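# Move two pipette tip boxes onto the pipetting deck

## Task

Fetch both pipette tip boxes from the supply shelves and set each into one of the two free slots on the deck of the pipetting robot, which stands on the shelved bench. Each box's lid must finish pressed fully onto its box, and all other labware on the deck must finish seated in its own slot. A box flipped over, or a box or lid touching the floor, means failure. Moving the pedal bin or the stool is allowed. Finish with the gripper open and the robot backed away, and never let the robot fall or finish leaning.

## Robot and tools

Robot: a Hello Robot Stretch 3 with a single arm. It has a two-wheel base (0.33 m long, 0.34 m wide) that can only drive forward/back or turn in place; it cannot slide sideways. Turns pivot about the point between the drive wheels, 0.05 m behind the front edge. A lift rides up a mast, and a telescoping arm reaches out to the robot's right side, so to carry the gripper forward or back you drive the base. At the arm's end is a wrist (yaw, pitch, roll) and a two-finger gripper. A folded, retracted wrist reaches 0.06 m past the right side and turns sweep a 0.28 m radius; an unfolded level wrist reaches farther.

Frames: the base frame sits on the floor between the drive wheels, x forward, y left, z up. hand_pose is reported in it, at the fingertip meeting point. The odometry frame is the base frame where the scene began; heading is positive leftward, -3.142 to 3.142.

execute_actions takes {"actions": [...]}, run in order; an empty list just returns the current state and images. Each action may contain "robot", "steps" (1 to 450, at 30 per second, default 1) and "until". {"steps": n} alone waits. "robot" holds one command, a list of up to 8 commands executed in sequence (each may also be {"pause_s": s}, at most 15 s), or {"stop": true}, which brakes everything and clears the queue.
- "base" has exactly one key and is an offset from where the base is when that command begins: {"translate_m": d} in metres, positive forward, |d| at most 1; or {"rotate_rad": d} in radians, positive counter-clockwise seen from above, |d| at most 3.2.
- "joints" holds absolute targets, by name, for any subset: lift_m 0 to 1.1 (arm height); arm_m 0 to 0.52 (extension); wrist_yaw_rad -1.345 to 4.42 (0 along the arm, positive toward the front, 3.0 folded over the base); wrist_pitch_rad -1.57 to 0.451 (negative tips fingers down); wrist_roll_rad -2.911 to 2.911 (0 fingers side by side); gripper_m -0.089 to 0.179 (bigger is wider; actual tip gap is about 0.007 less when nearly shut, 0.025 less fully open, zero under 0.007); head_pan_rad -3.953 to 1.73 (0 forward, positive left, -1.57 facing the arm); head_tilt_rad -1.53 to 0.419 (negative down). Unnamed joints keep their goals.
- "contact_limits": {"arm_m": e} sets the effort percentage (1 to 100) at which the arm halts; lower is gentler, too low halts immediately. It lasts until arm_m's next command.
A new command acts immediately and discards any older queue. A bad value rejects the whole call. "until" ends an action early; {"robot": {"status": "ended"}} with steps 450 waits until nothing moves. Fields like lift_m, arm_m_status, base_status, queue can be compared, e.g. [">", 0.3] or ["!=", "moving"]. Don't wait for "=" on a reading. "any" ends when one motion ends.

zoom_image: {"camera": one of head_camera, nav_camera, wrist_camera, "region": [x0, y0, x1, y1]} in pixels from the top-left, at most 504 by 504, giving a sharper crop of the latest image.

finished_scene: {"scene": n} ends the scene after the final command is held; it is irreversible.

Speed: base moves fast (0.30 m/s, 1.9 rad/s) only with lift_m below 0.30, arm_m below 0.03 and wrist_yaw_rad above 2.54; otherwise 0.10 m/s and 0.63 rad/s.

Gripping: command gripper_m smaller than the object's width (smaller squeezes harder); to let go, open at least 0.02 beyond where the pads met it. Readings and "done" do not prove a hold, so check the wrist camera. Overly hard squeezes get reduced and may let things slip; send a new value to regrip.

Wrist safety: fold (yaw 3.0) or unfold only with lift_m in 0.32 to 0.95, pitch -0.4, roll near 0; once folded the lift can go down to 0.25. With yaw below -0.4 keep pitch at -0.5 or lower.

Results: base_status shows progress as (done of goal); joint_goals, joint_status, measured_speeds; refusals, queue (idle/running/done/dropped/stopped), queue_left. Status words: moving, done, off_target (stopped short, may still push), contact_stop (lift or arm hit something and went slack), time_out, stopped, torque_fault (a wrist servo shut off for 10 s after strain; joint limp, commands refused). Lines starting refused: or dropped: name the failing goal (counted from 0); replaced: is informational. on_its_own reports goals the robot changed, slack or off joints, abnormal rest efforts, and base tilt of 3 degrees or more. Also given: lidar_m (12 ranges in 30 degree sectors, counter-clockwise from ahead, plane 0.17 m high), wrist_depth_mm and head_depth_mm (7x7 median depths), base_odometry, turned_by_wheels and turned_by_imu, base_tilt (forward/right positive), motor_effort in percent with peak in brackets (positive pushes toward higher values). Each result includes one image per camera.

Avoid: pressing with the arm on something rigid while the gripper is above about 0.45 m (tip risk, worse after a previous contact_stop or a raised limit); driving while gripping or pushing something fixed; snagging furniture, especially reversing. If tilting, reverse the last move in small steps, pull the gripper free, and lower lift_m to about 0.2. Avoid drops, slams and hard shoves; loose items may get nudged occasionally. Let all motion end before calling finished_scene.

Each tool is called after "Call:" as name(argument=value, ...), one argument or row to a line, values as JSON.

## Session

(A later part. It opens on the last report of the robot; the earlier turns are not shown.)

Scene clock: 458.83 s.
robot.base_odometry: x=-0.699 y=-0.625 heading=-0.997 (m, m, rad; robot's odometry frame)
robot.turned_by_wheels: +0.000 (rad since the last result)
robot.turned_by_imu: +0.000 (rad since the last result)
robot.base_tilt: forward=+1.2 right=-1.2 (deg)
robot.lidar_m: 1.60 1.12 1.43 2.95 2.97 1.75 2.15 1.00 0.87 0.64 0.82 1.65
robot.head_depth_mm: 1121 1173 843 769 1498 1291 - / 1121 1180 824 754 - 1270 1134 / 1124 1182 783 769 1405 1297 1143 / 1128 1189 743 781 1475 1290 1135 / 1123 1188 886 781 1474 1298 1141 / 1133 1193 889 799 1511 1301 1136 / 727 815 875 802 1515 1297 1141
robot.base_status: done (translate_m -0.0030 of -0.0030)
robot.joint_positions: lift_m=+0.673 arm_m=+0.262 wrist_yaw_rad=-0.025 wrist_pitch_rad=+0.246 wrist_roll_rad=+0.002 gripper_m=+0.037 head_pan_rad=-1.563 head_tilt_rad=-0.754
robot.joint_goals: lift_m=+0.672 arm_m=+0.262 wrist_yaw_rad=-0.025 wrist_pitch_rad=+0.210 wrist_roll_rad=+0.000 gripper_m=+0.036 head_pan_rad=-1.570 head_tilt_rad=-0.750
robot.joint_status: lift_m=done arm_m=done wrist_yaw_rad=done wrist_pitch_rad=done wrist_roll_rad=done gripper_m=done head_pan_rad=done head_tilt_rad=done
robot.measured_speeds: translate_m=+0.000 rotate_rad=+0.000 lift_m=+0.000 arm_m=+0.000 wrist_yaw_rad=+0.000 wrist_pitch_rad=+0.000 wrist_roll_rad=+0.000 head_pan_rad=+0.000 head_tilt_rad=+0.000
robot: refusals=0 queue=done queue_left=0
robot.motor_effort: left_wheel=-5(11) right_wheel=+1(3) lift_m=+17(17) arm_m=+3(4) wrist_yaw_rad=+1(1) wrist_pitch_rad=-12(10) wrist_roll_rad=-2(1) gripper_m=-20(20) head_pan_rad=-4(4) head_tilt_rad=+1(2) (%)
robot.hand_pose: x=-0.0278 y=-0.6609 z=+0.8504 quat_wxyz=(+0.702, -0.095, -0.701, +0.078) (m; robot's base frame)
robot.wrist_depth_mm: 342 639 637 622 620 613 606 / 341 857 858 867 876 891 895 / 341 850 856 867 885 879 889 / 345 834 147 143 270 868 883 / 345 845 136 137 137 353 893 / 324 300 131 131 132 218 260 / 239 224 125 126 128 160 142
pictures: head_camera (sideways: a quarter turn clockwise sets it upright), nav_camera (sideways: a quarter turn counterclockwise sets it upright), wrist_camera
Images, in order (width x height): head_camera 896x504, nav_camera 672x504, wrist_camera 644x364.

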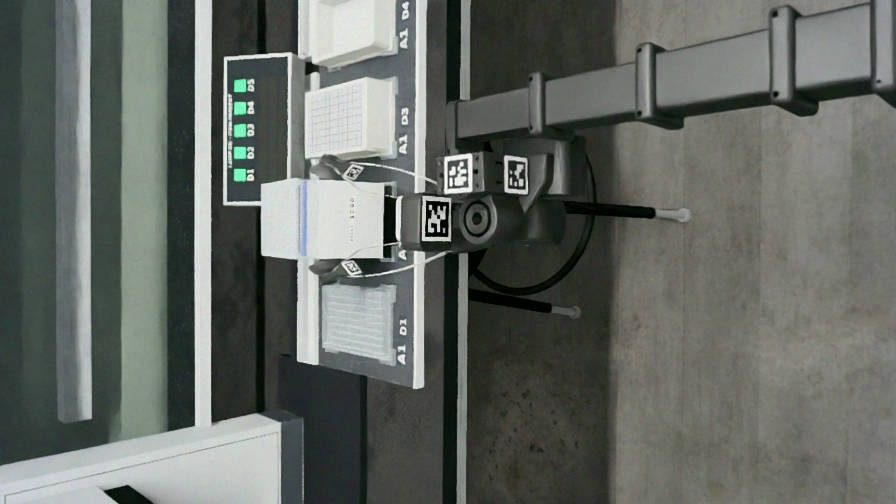

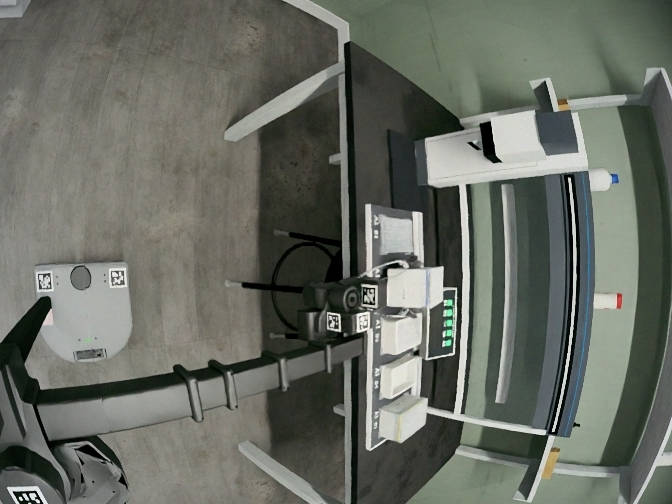

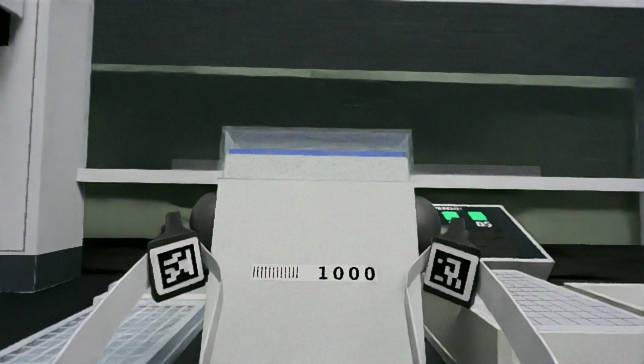

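Call:
execute_actions(
  actions=[
    {"robot":[{"joints":{"wrist_pitch_rad":0.32}},{"joints":{"arm_m":0.275}},{"joints":{"wrist_pitch_rad":0.27}},{"joints":{"wrist_pitch_rad":0.235,"arm_m":0.27}},{"joints":{"wrist_pitch_rad":0.205,"arm_m":0.266}}],"steps":450,"until":{"robot":{"status":"ended"}}},
    {"steps":8},
  ],
)

Call:
zoom_image(
  camera="head_camera",
  region=[240,130,440,310],
)

Scene clock: 469.13 s.
robot.base_odometry: x=-0.699 y=-0.625 heading=-0.997 (m, m, rad; robot's odometry frame)
robot.turned_by_wheels: +0.000 (rad since the last result)
robot.turned_by_imu: +0.000 (rad since the last result)
robot.base_tilt: forward=+1.2 right=-1.2 (deg)
robot.lidar_m: 1.60 1.13 1.42 2.95 2.96 1.75 2.15 1.00 0.87 0.63 0.82 1.66
robot.head_depth_mm: 1118 1183 842 768 1499 1302 - / 1119 1184 822 753 - 1269 1133 / 1123 1184 800 755 1404 1295 1138 / 1123 1192 805 800 1470 1295 1135 / 1129 1198 888 781 1466 1297 1140 / 1127 1196 889 802 1503 1294 1138 / 726 816 875 804 1502 1300 1141
robot.base_status: done (translate_m -0.0030 of -0.0030)
robot.joint_positions: lift_m=+0.673 arm_m=+0.270 wrist_yaw_rad=-0.025 wrist_pitch_rad=+0.290 wrist_roll_rad=-0.001 gripper_m=+0.037 head_pan_rad=-1.563 head_tilt_rad=-0.754
robot.joint_goals: lift_m=+0.672 arm_m=+0.270 wrist_yaw_rad=-0.025 wrist_pitch_rad=+0.235 wrist_roll_rad=+0.000 gripper_m=+0.036 head_pan_rad=-1.570 head_tilt_rad=-0.750
robot.joint_status: lift_m=done arm_m=done wrist_yaw_rad=done wrist_pitch_rad=off_target wrist_roll_rad=done gripper_m=done head_pan_rad=done head_tilt_rad=done
robot.measured_speeds: translate_m=+0.000 rotate_rad=+0.000 lift_m=+0.000 arm_m=+0.000 wrist_yaw_rad=+0.000 wrist_pitch_rad=+0.000 wrist_roll_rad=+0.000 head_pan_rad=+0.000 head_tilt_rad=+0.000
robot: refusals=0 queue=dropped queue_left=0
robot.motor_effort: left_wheel=-4(5) right_wheel=+0(1) lift_m=+18(17) arm_m=+2(8) wrist_yaw_rad=+1(1) wrist_pitch_rad=-17(21) wrist_roll_rad=+1(1) gripper_m=-20(18) head_pan_rad=-4(4) head_tilt_rad=+2(2) (%)
robot.hand_pose: x=-0.0277 y=-0.6672 z=+0.8616 quat_wxyz=(+0.702, -0.111, -0.698, +0.093) (m; robot's base frame)
robot.wrist_depth_mm: 343 581 579 600 600 595 581 / 339 807 804 795 782 778 763 / 345 867 866 871 883 899 890 / 344 845 155 151 586 879 875 / 346 845 139 139 140 861 868 / 337 456 130 131 131 300 545 / 280 255 123 123 126 175 166
pictures: head_camera (sideways: a quarter turn clockwise sets it upright), nav_camera (sideways: a quarter turn counterclockwise sets it upright), wrist_camera
dropped: robot: command 3 of its queue: wrist_pitch_rad: off_target
Images, in order (width x height): head_camera 896x504, nav_camera 672x504, wrist_camera 644x364.

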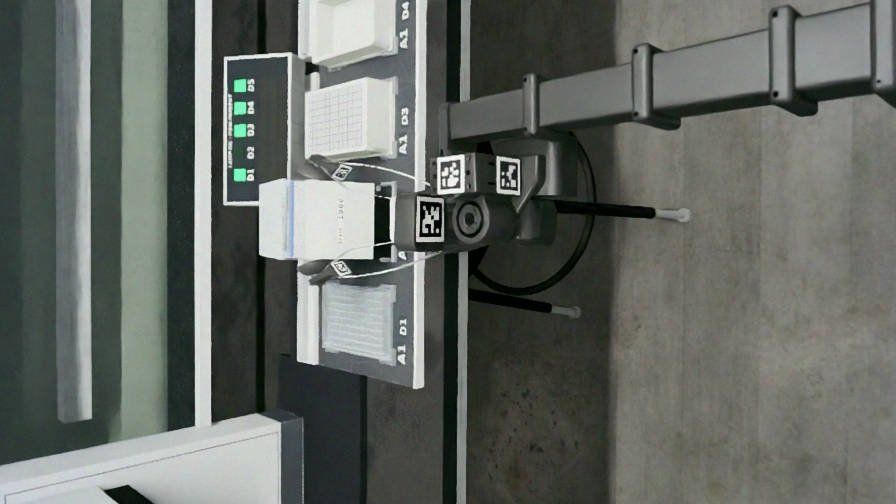

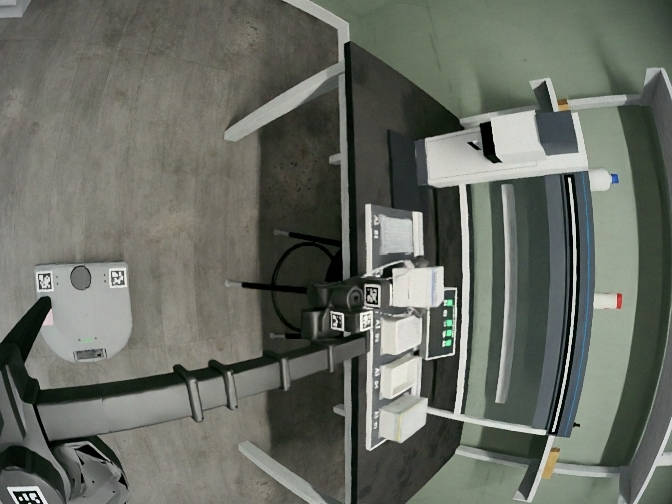

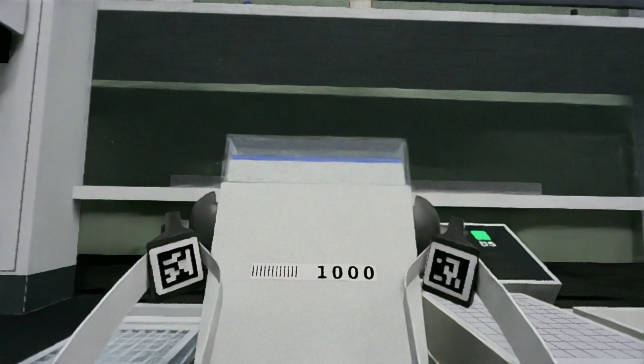

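Region (240, 130, 440, 310) of head_camera's 896x504 image, scaled by 2.520, with more detail than that image has; it fills the top 454 rows of this view, and the rest is white.

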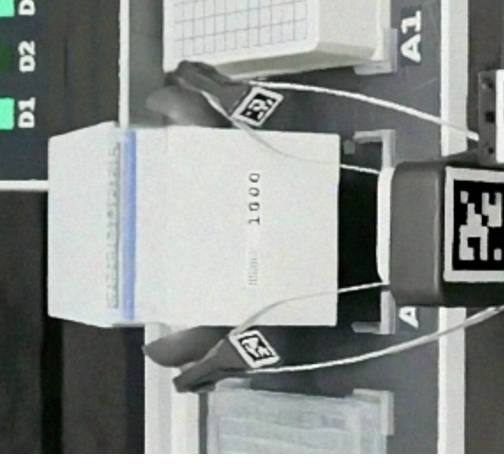

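Call:
execute_actions(
  actions=[
    {"robot":[{"joints":{"arm_m":0.259}},{"joints":{"wrist_pitch_rad":0.2,"arm_m":0.254}}],"steps":450,"until":{"robot":{"status":"ended"}}},
    {"steps":8},
  ],
)

Call:
zoom_image(
  camera="head_camera",
  region=[240,130,440,310],
)

Scene clock: 476.37 s.
robot.base_odometry: x=-0.699 y=-0.625 heading=-0.997 (m, m, rad; robot's odometry frame)
robot.turned_by_wheels: +0.000 (rad since the last result)
robot.turned_by_imu: +0.000 (rad since the last result)
robot.base_tilt: forward=+1.2 right=-1.2 (deg)
robot.lidar_m: 1.60 1.12 1.42 2.95 2.97 1.75 2.15 1.00 0.87 0.64 0.82 1.66
robot.head_depth_mm: 1118 1174 844 770 1497 1285 - / 1124 1184 825 754 - 1273 1130 / 1121 1189 792 754 1404 1294 1136 / 1121 1185 758 778 1470 1296 1136 / 1129 1194 885 779 1461 1298 1139 / 1131 1191 886 798 1509 1295 1137 / 726 814 877 803 1513 1300 1140
robot.base_status: done (translate_m -0.0030 of -0.0030)
robot.joint_positions: lift_m=+0.673 arm_m=+0.254 wrist_yaw_rad=-0.024 wrist_pitch_rad=+0.212 wrist_roll_rad=-0.001 gripper_m=+0.037 head_pan_rad=-1.563 head_tilt_rad=-0.754
robot.joint_goals: lift_m=+0.672 arm_m=+0.254 wrist_yaw_rad=-0.025 wrist_pitch_rad=+0.200 wrist_roll_rad=+0.000 gripper_m=+0.036 head_pan_rad=-1.570 head_tilt_rad=-0.750
robot.joint_status: lift_m=done arm_m=done wrist_yaw_rad=done wrist_pitch_rad=done wrist_roll_rad=done gripper_m=done head_pan_rad=done head_tilt_rad=done
robot.measured_speeds: translate_m=+0.000 rotate_rad=+0.000 lift_m=+0.000 arm_m=+0.000 wrist_yaw_rad=+0.000 wrist_pitch_rad=+0.000 wrist_roll_rad=+0.000 head_pan_rad=+0.000 head_tilt_rad=+0.000
robot: refusals=0 queue=done queue_left=0
robot.motor_effort: left_wheel=-4(4) right_wheel=+1(1) lift_m=+18(17) arm_m=-1(1) wrist_yaw_rad=-1(1) wrist_pitch_rad=-4(18) wrist_roll_rad=+1(1) gripper_m=-20(18) head_pan_rad=-3(4) head_tilt_rad=+2(2) (%)
robot.hand_pose: x=-0.0274 y=-0.6546 z=+0.8416 quat_wxyz=(+0.705, -0.083, -0.702, +0.066) (m; robot's base frame)
robot.wrist_depth_mm: 340 690 698 678 674 668 658 / 342 867 877 873 868 891 889 / 341 849 863 872 872 883 877 / 344 846 142 142 256 802 892 / 345 667 136 136 137 322 800 / 296 296 133 133 133 182 204 / 210 200 130 130 132 152 150
pictures: head_camera (sideways: a quarter turn clockwise sets it upright), nav_camera (sideways: a quarter turn counterclockwise sets it upright), wrist_camera
Images, in order (width x height): head_camera 896x504, nav_camera 672x504, wrist_camera 644x364.

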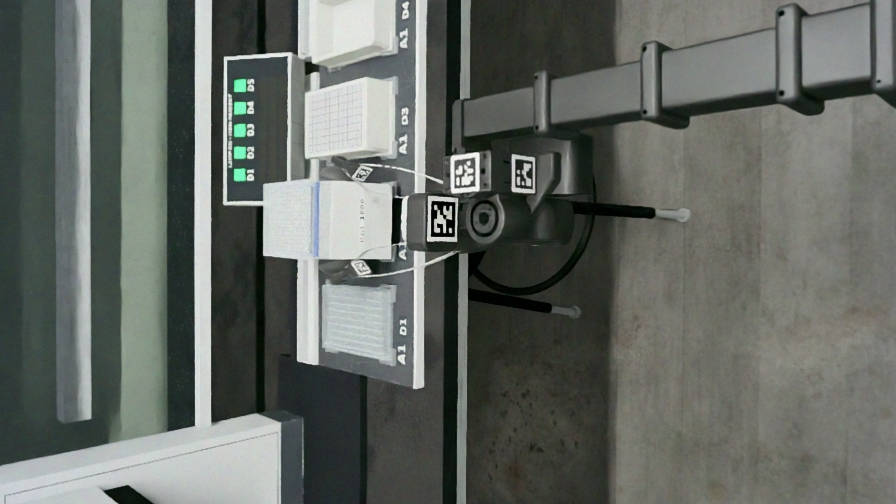

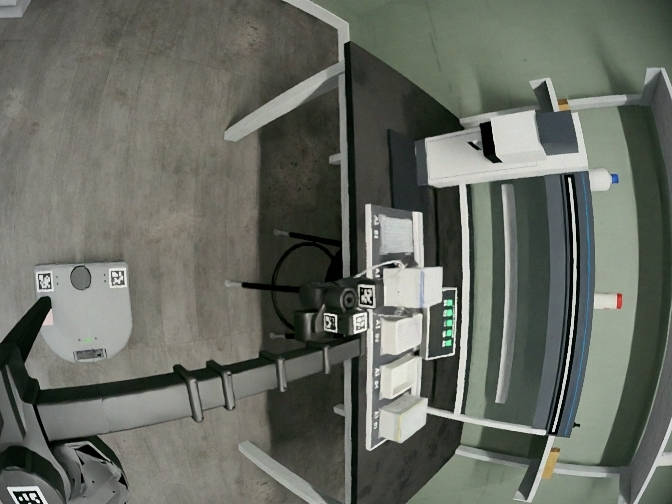

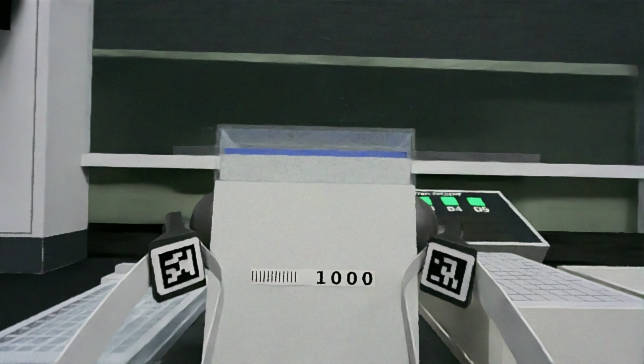

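Region (240, 130, 440, 310) of head_camera's 896x504 image, scaled by 2.520, with more detail than that image has; it fills the top 454 rows of this view, and the rest is white.

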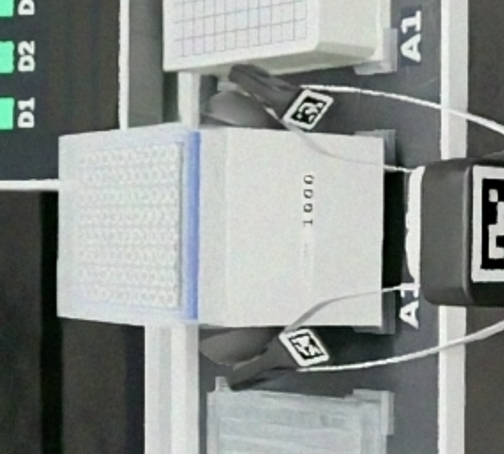

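Call:
execute_actions(
  actions=[
    {"robot":[{"joints":{"arm_m":0.251,"wrist_pitch_rad":0.235}},{"base":{"translate_m":-0.004},"joints":{"wrist_yaw_rad":-0.003}},{"joints":{"arm_m":0.27},"contact_limits":{"arm_m":9}}],"steps":450,"until":{"robot":{"status":"ended"}}},
    {"steps":8},
  ],
)

Call:
zoom_image(
  camera="head_camera",
  region=[240,130,440,310],
)

Scene clock: 487.07 s.
robot.base_odometry: x=-0.701 y=-0.622 heading=-0.997 (m, m, rad; robot's odometry frame)
robot.turned_by_wheels: +0.000 (rad since the last result)
robot.turned_by_imu: +0.000 (rad since the last result)
robot.base_tilt: forward=+1.2 right=-1.2 (deg)
robot.lidar_m: 1.60 1.13 1.43 2.95 2.96 1.74 2.15 1.00 0.87 0.63 0.82 1.66
robot.head_depth_mm: 1113 1183 841 769 1503 1301 - / 1123 1171 824 755 - 1270 1135 / 1123 1187 794 754 1410 1291 1133 / 1122 1193 757 777 1473 1299 1137 / 1125 1184 885 780 1467 1296 1137 / 1126 1192 889 799 1507 1287 1135 / 725 819 876 802 1511 1305 1139
robot.base_status: done (translate_m -0.0040 of -0.0040)
robot.joint_positions: lift_m=+0.673 arm_m=+0.270 wrist_yaw_rad=-0.005 wrist_pitch_rad=+0.213 wrist_roll_rad=-0.001 gripper_m=+0.037 head_pan_rad=-1.563 head_tilt_rad=-0.754
robot.joint_goals: lift_m=+0.672 arm_m=+0.270 wrist_yaw_rad=-0.003 wrist_pitch_rad=+0.235 wrist_roll_rad=+0.000 gripper_m=+0.036 head_pan_rad=-1.570 head_tilt_rad=-0.750
robot.joint_status: lift_m=done arm_m=done wrist_yaw_rad=done wrist_pitch_rad=done wrist_roll_rad=done gripper_m=done head_pan_rad=done head_tilt_rad=done
robot.measured_speeds: translate_m=+0.000 rotate_rad=+0.000 lift_m=+0.000 arm_m=+0.000 wrist_yaw_rad=+0.000 wrist_pitch_rad=+0.000 wrist_roll_rad=+0.000 head_pan_rad=+0.000 head_tilt_rad=+0.000
robot: refusals=0 queue=done queue_left=0
robot.motor_effort: left_wheel=-4(11) right_wheel=+2(4) lift_m=+18(17) arm_m=+4(5) wrist_yaw_rad=+2(5) wrist_pitch_rad=+7(7) wrist_roll_rad=+1(1) gripper_m=-19(20) head_pan_rad=-4(4) head_tilt_rad=+2(1) (%)
robot.contact_limits: arm_m 9 (drawing in: default 21, maximum 35; extending or still: default 29, maximum 47)
robot.hand_pose: x=-0.0226 y=-0.6701 z=+0.8418 quat_wxyz=(+0.704, -0.076, -0.702, +0.073) (m; robot's base frame)
robot.wrist_depth_mm: 334 700 691 676 675 663 660 / 335 856 847 859 851 865 870 / 337 844 838 841 845 854 862 / 338 836 142 141 248 375 850 / 339 660 136 136 137 307 803 / 292 286 133 133 134 179 182 / 208 198 131 131 132 150 131
pictures: head_camera (sideways: a quarter turn clockwise sets it upright), nav_camera (sideways: a quarter turn counterclockwise sets it upright), wrist_camera
Images, in order (width x height): head_camera 896x504, nav_camera 672x504, wrist_camera 644x364.

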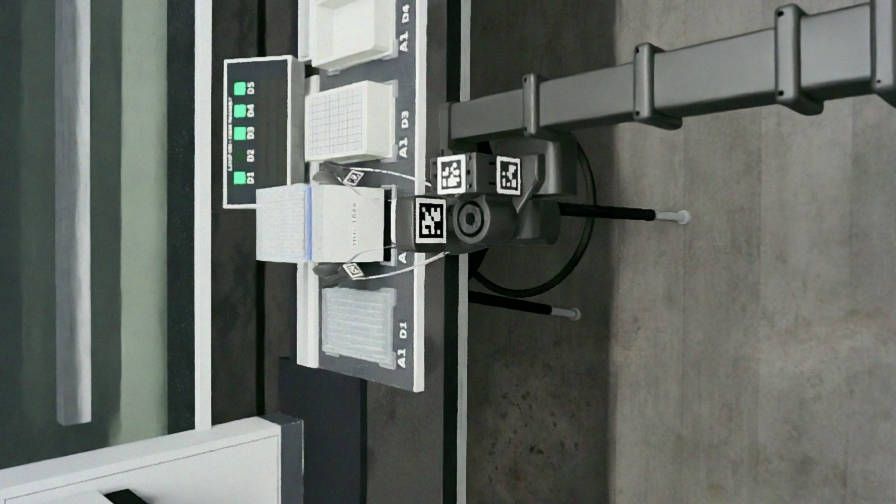

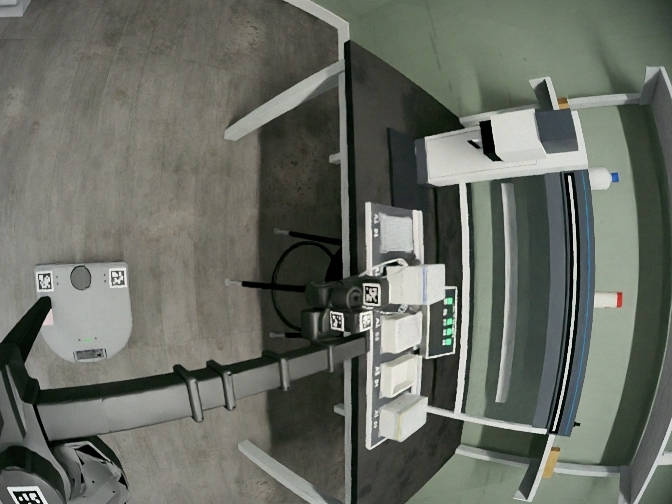

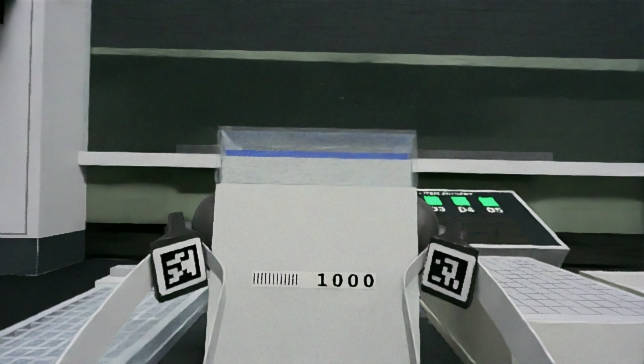

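Region (240, 130, 440, 310) of head_camera's 896x504 image, scaled by 2.520, with more detail than that image has; it fills the top 454 rows of this view, and the rest is white.

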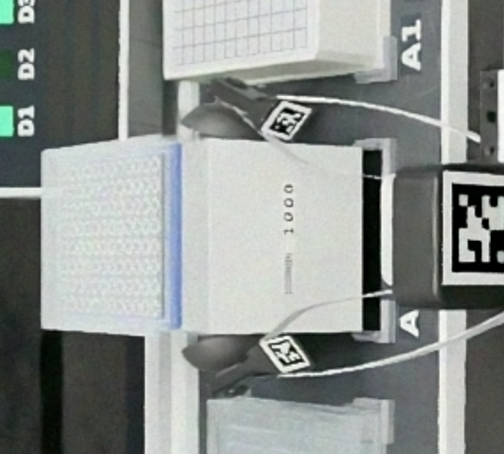

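It slid into the far corner. Lowering the near end.

Call:
execute_actions(
  actions=[
    {"robot":[{"joints":{"wrist_pitch_rad":0.19,"arm_m":0.268}},{"joints":{"wrist_pitch_rad":0.16,"arm_m":0.2655}}],"steps":450,"until":{"robot":{"status":"ended"}}},
    {"steps":8},
  ],
)

Call:
zoom_image(
  camera="head_camera",
  region=[240,130,440,310],
)

Scene clock: 502.67 s.
robot.base_odometry: x=-0.701 y=-0.622 heading=-0.997 (m, m, rad; robot's odometry frame)
robot.turned_by_wheels: +0.000 (rad since the last result)
robot.turned_by_imu: +0.000 (rad since the last result)
robot.base_tilt: forward=+1.2 right=-1.2 (deg)
robot.lidar_m: 1.61 1.13 1.42 2.95 2.96 1.74 2.15 1.00 0.87 0.63 0.82 1.66
robot.head_depth_mm: 1119 1181 844 766 1494 1291 - / 1120 1181 824 753 - 1262 1135 / 1119 1182 799 754 1403 1288 1134 / 1126 1189 765 778 1466 1293 1138 / 1129 1190 885 778 1465 1300 1136 / 1126 1194 889 799 1516 1297 1140 / 725 821 880 802 1499 1297 1140
robot.base_status: done (translate_m -0.0040 of -0.0040)
robot.joint_positions: lift_m=+0.673 arm_m=+0.266 wrist_yaw_rad=-0.005 wrist_pitch_rad=+0.159 wrist_roll_rad=-0.001 gripper_m=+0.037 head_pan_rad=-1.563 head_tilt_rad=-0.754
robot.joint_goals: lift_m=+0.672 arm_m=+0.266 wrist_yaw_rad=-0.003 wrist_pitch_rad=+0.160 wrist_roll_rad=+0.000 gripper_m=+0.036 head_pan_rad=-1.570 head_tilt_rad=-0.750
robot.joint_status: lift_m=done arm_m=done wrist_yaw_rad=done wrist_pitch_rad=done wrist_roll_rad=done gripper_m=done head_pan_rad=done head_tilt_rad=done
robot.measured_speeds: translate_m=+0.000 rotate_rad=+0.000 lift_m=+0.000 arm_m=+0.000 wrist_yaw_rad=+0.000 wrist_pitch_rad=+0.000 wrist_roll_rad=+0.000 head_pan_rad=+0.000 head_tilt_rad=+0.000
robot: refusals=0 queue=done queue_left=0
robot.motor_effort: left_wheel=-4(4) right_wheel=+2(2) lift_m=+16(17) arm_m=-2(4) wrist_yaw_rad=+2(2) wrist_pitch_rad=+0(10) wrist_roll_rad=+1(1) gripper_m=-19(19) head_pan_rad=-4(3) head_tilt_rad=+2(2) (%)
robot.hand_pose: x=-0.0226 y=-0.6675 z=+0.8280 quat_wxyz=(+0.706, -0.057, -0.704, +0.054) (m; robot's base frame)
robot.wrist_depth_mm: 335 783 785 781 758 753 735 / 335 842 847 842 839 843 840 / 338 849 770 771 848 840 864 / 339 854 136 136 136 371 861 / 330 477 135 135 135 255 545 / 239 240 135 135 136 153 142 / 178 170 135 135 136 151 136
pictures: head_camera (sideways: a quarter turn clockwise sets it upright), nav_camera (sideways: a quarter turn counterclockwise sets it upright), wrist_camera
Images, in order (width x height): head_camera 896x504, nav_camera 672x504, wrist_camera 644x364.

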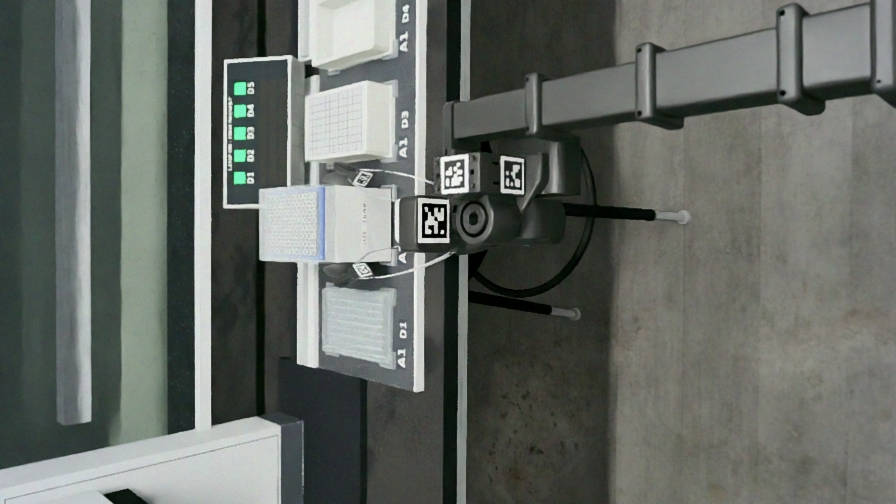

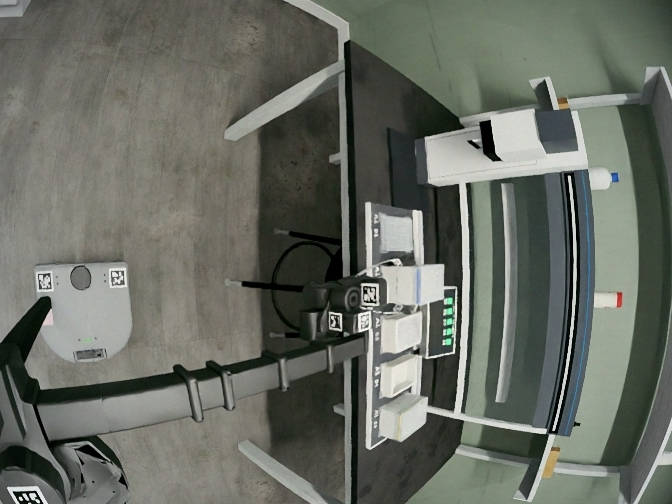

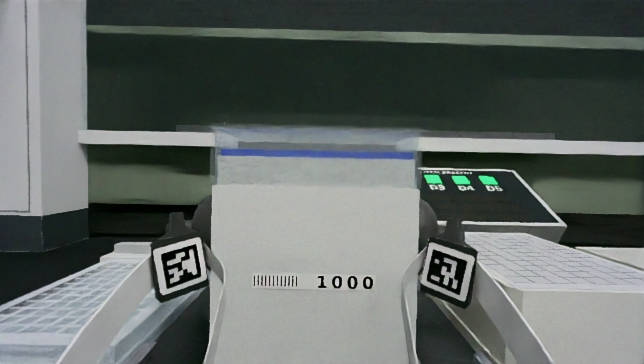

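Region (240, 130, 440, 310) of head_camera's 896x504 image, scaled by 2.520, with more detail than that image has; it fills the top 454 rows of this view, and the rest is white.

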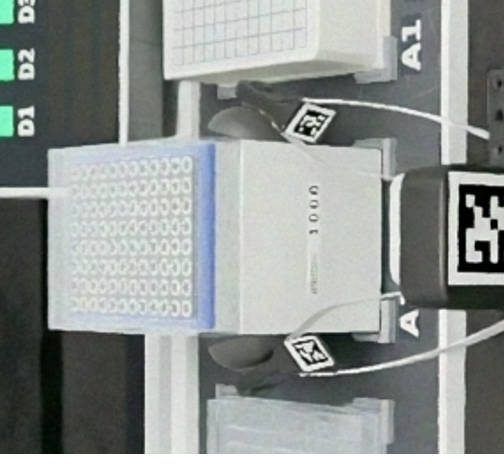

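Call:
execute_actions(
  actions=[
    {"robot":[{"joints":{"gripper_m":0.113}},{"joints":{"arm_m":0.0,"head_pan_rad":-1.75}}],"steps":450,"until":{"robot":{"status":"ended"}}},
  ],
)

Call:
zoom_image(
  camera="wrist_camera",
  region=[200,110,644,290],
)

Scene clock: 510.20 s.
robot.base_odometry: x=-0.701 y=-0.622 heading=-0.997 (m, m, rad; robot's odometry frame)
robot.turned_by_wheels: +0.000 (rad since the last result)
robot.turned_by_imu: +0.000 (rad since the last result)
robot.base_tilt: forward=+1.2 right=-1.2 (deg)
robot.lidar_m: 1.61 1.12 1.42 2.95 2.97 1.74 2.15 1.00 0.87 0.64 0.82 1.66
robot.head_depth_mm: 1198 1130 798 1650 1498 1295 1156 / 1186 1124 851 1648 1498 1315 - / 1170 1131 851 828 1468 1309 - / 1142 1133 839 778 1442 - - / 1125 1194 742 766 1513 1296 1142 / 1107 1192 872 758 1474 1291 1142 / 1101 1196 868 758 1514 1298 1140
robot.base_status: done (translate_m -0.0040 of -0.0040)
robot.joint_positions: lift_m=+0.673 arm_m=+0.000 wrist_yaw_rad=-0.003 wrist_pitch_rad=+0.144 wrist_roll_rad=-0.001 gripper_m=+0.113 head_pan_rad=-1.743 head_tilt_rad=-0.754
robot.joint_goals: lift_m=+0.672 arm_m=+0.000 wrist_yaw_rad=-0.003 wrist_pitch_rad=+0.160 wrist_roll_rad=+0.000 gripper_m=+0.113 head_pan_rad=-1.750 head_tilt_rad=-0.750
robot.joint_status: lift_m=done arm_m=done wrist_yaw_rad=done wrist_pitch_rad=done wrist_roll_rad=done gripper_m=done head_pan_rad=done head_tilt_rad=done
robot.measured_speeds: translate_m=+0.000 rotate_rad=+0.000 lift_m=+0.000 arm_m=+0.000 wrist_yaw_rad=+0.000 wrist_pitch_rad=+0.000 wrist_roll_rad=+0.000 head_pan_rad=+0.000 head_tilt_rad=+0.000
robot: refusals=0 queue=done queue_left=0
robot.motor_effort: left_wheel=-4(4) right_wheel=+2(2) lift_m=+17(17) arm_m=-4(4) wrist_yaw_rad=+1(2) wrist_pitch_rad=+5(6) wrist_roll_rad=+2(1) gripper_m=-1(79) head_pan_rad=-4(20) head_tilt_rad=+2(2) (%)
robot.hand_pose: x=-0.0223 y=-0.4024 z=+0.8241 quat_wxyz=(+0.706, -0.052, -0.705, +0.049) (m; robot's base frame)
robot.wrist_depth_mm: - 533 817 800 791 775 840 / - 577 - - - - - / - 588 - - - - - / - 589 - 396 583 - - / 429 439 402 402 404 399 398 / 371 370 328 329 350 340 347 / - - - 537 542 - -
pictures: head_camera (sideways: a quarter turn clockwise sets it upright), nav_camera (sideways: a quarter turn counterclockwise sets it upright), wrist_camera
Images, in order (width x height): head_camera 896x504, nav_camera 672x504, wrist_camera 644x364.

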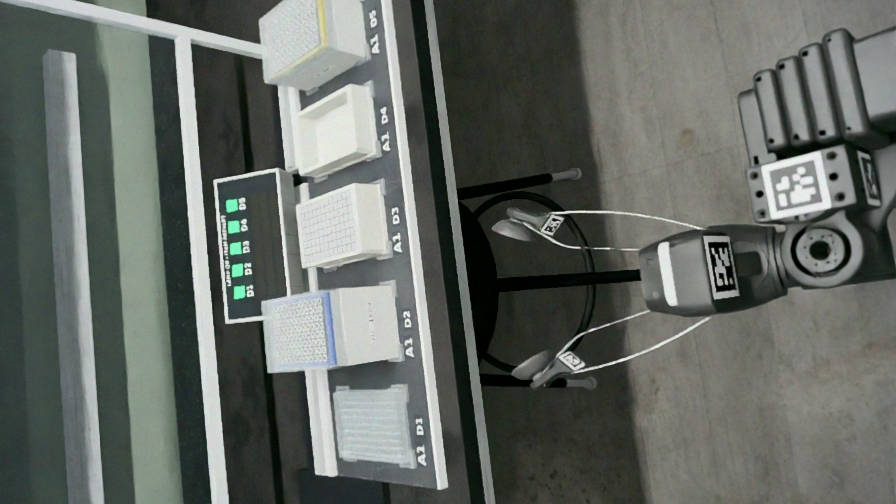

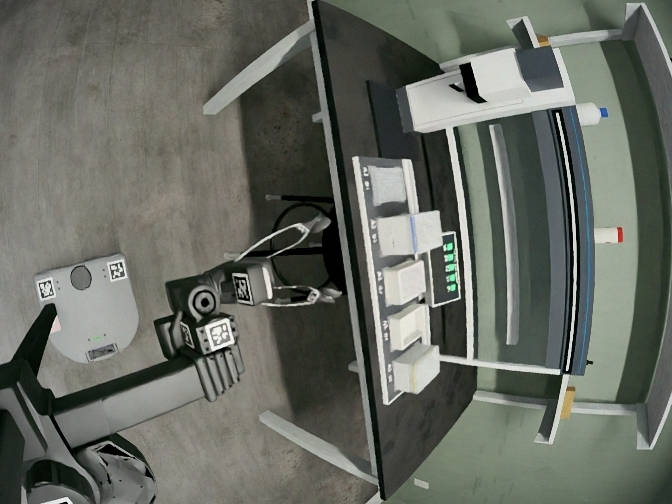

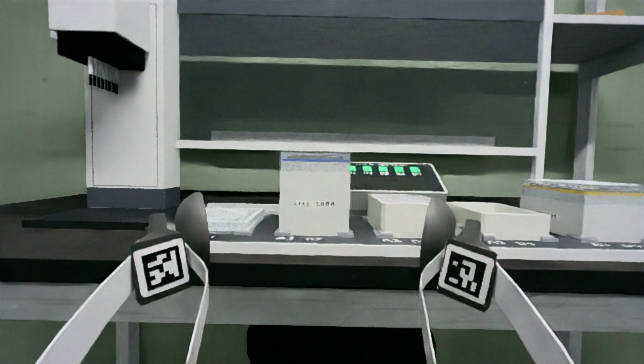

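Region (200, 110, 644, 290) of wrist_camera's 644x364 image, scaled by 1.135; it fills the top 204 rows of this view, and the rest is white.

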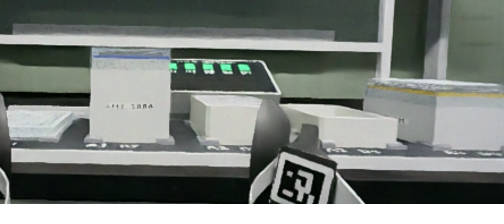

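Call:
zoom_image(
  camera="head_camera",
  region=[250,230,430,400],
)

Call:
zoom_image(
  camera="head_camera",
  region=[250,0,420,170],
)

Region (250, 230, 430, 400) of head_camera's 896x504 image, scaled by 2.800, with more detail than that image has.

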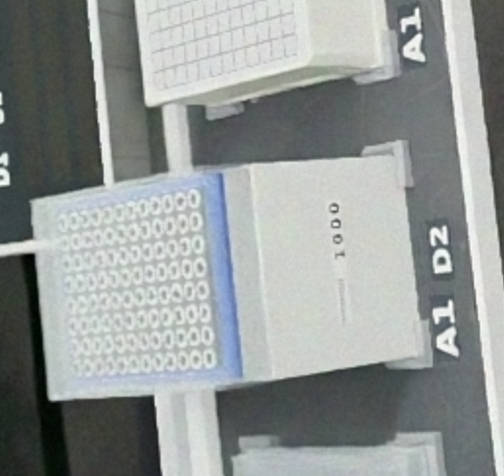

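Region (250, 0, 420, 170) of head_camera's 896x504 image, scaled by 2.965, with more detail than that image has.

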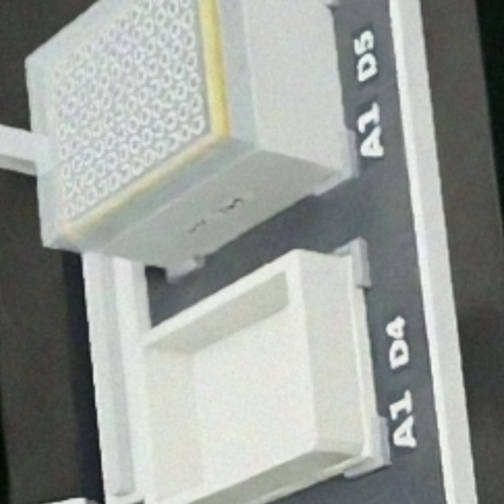

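Call:
finished_scene(
  scene=1,
)

The scene is finished: the task was done.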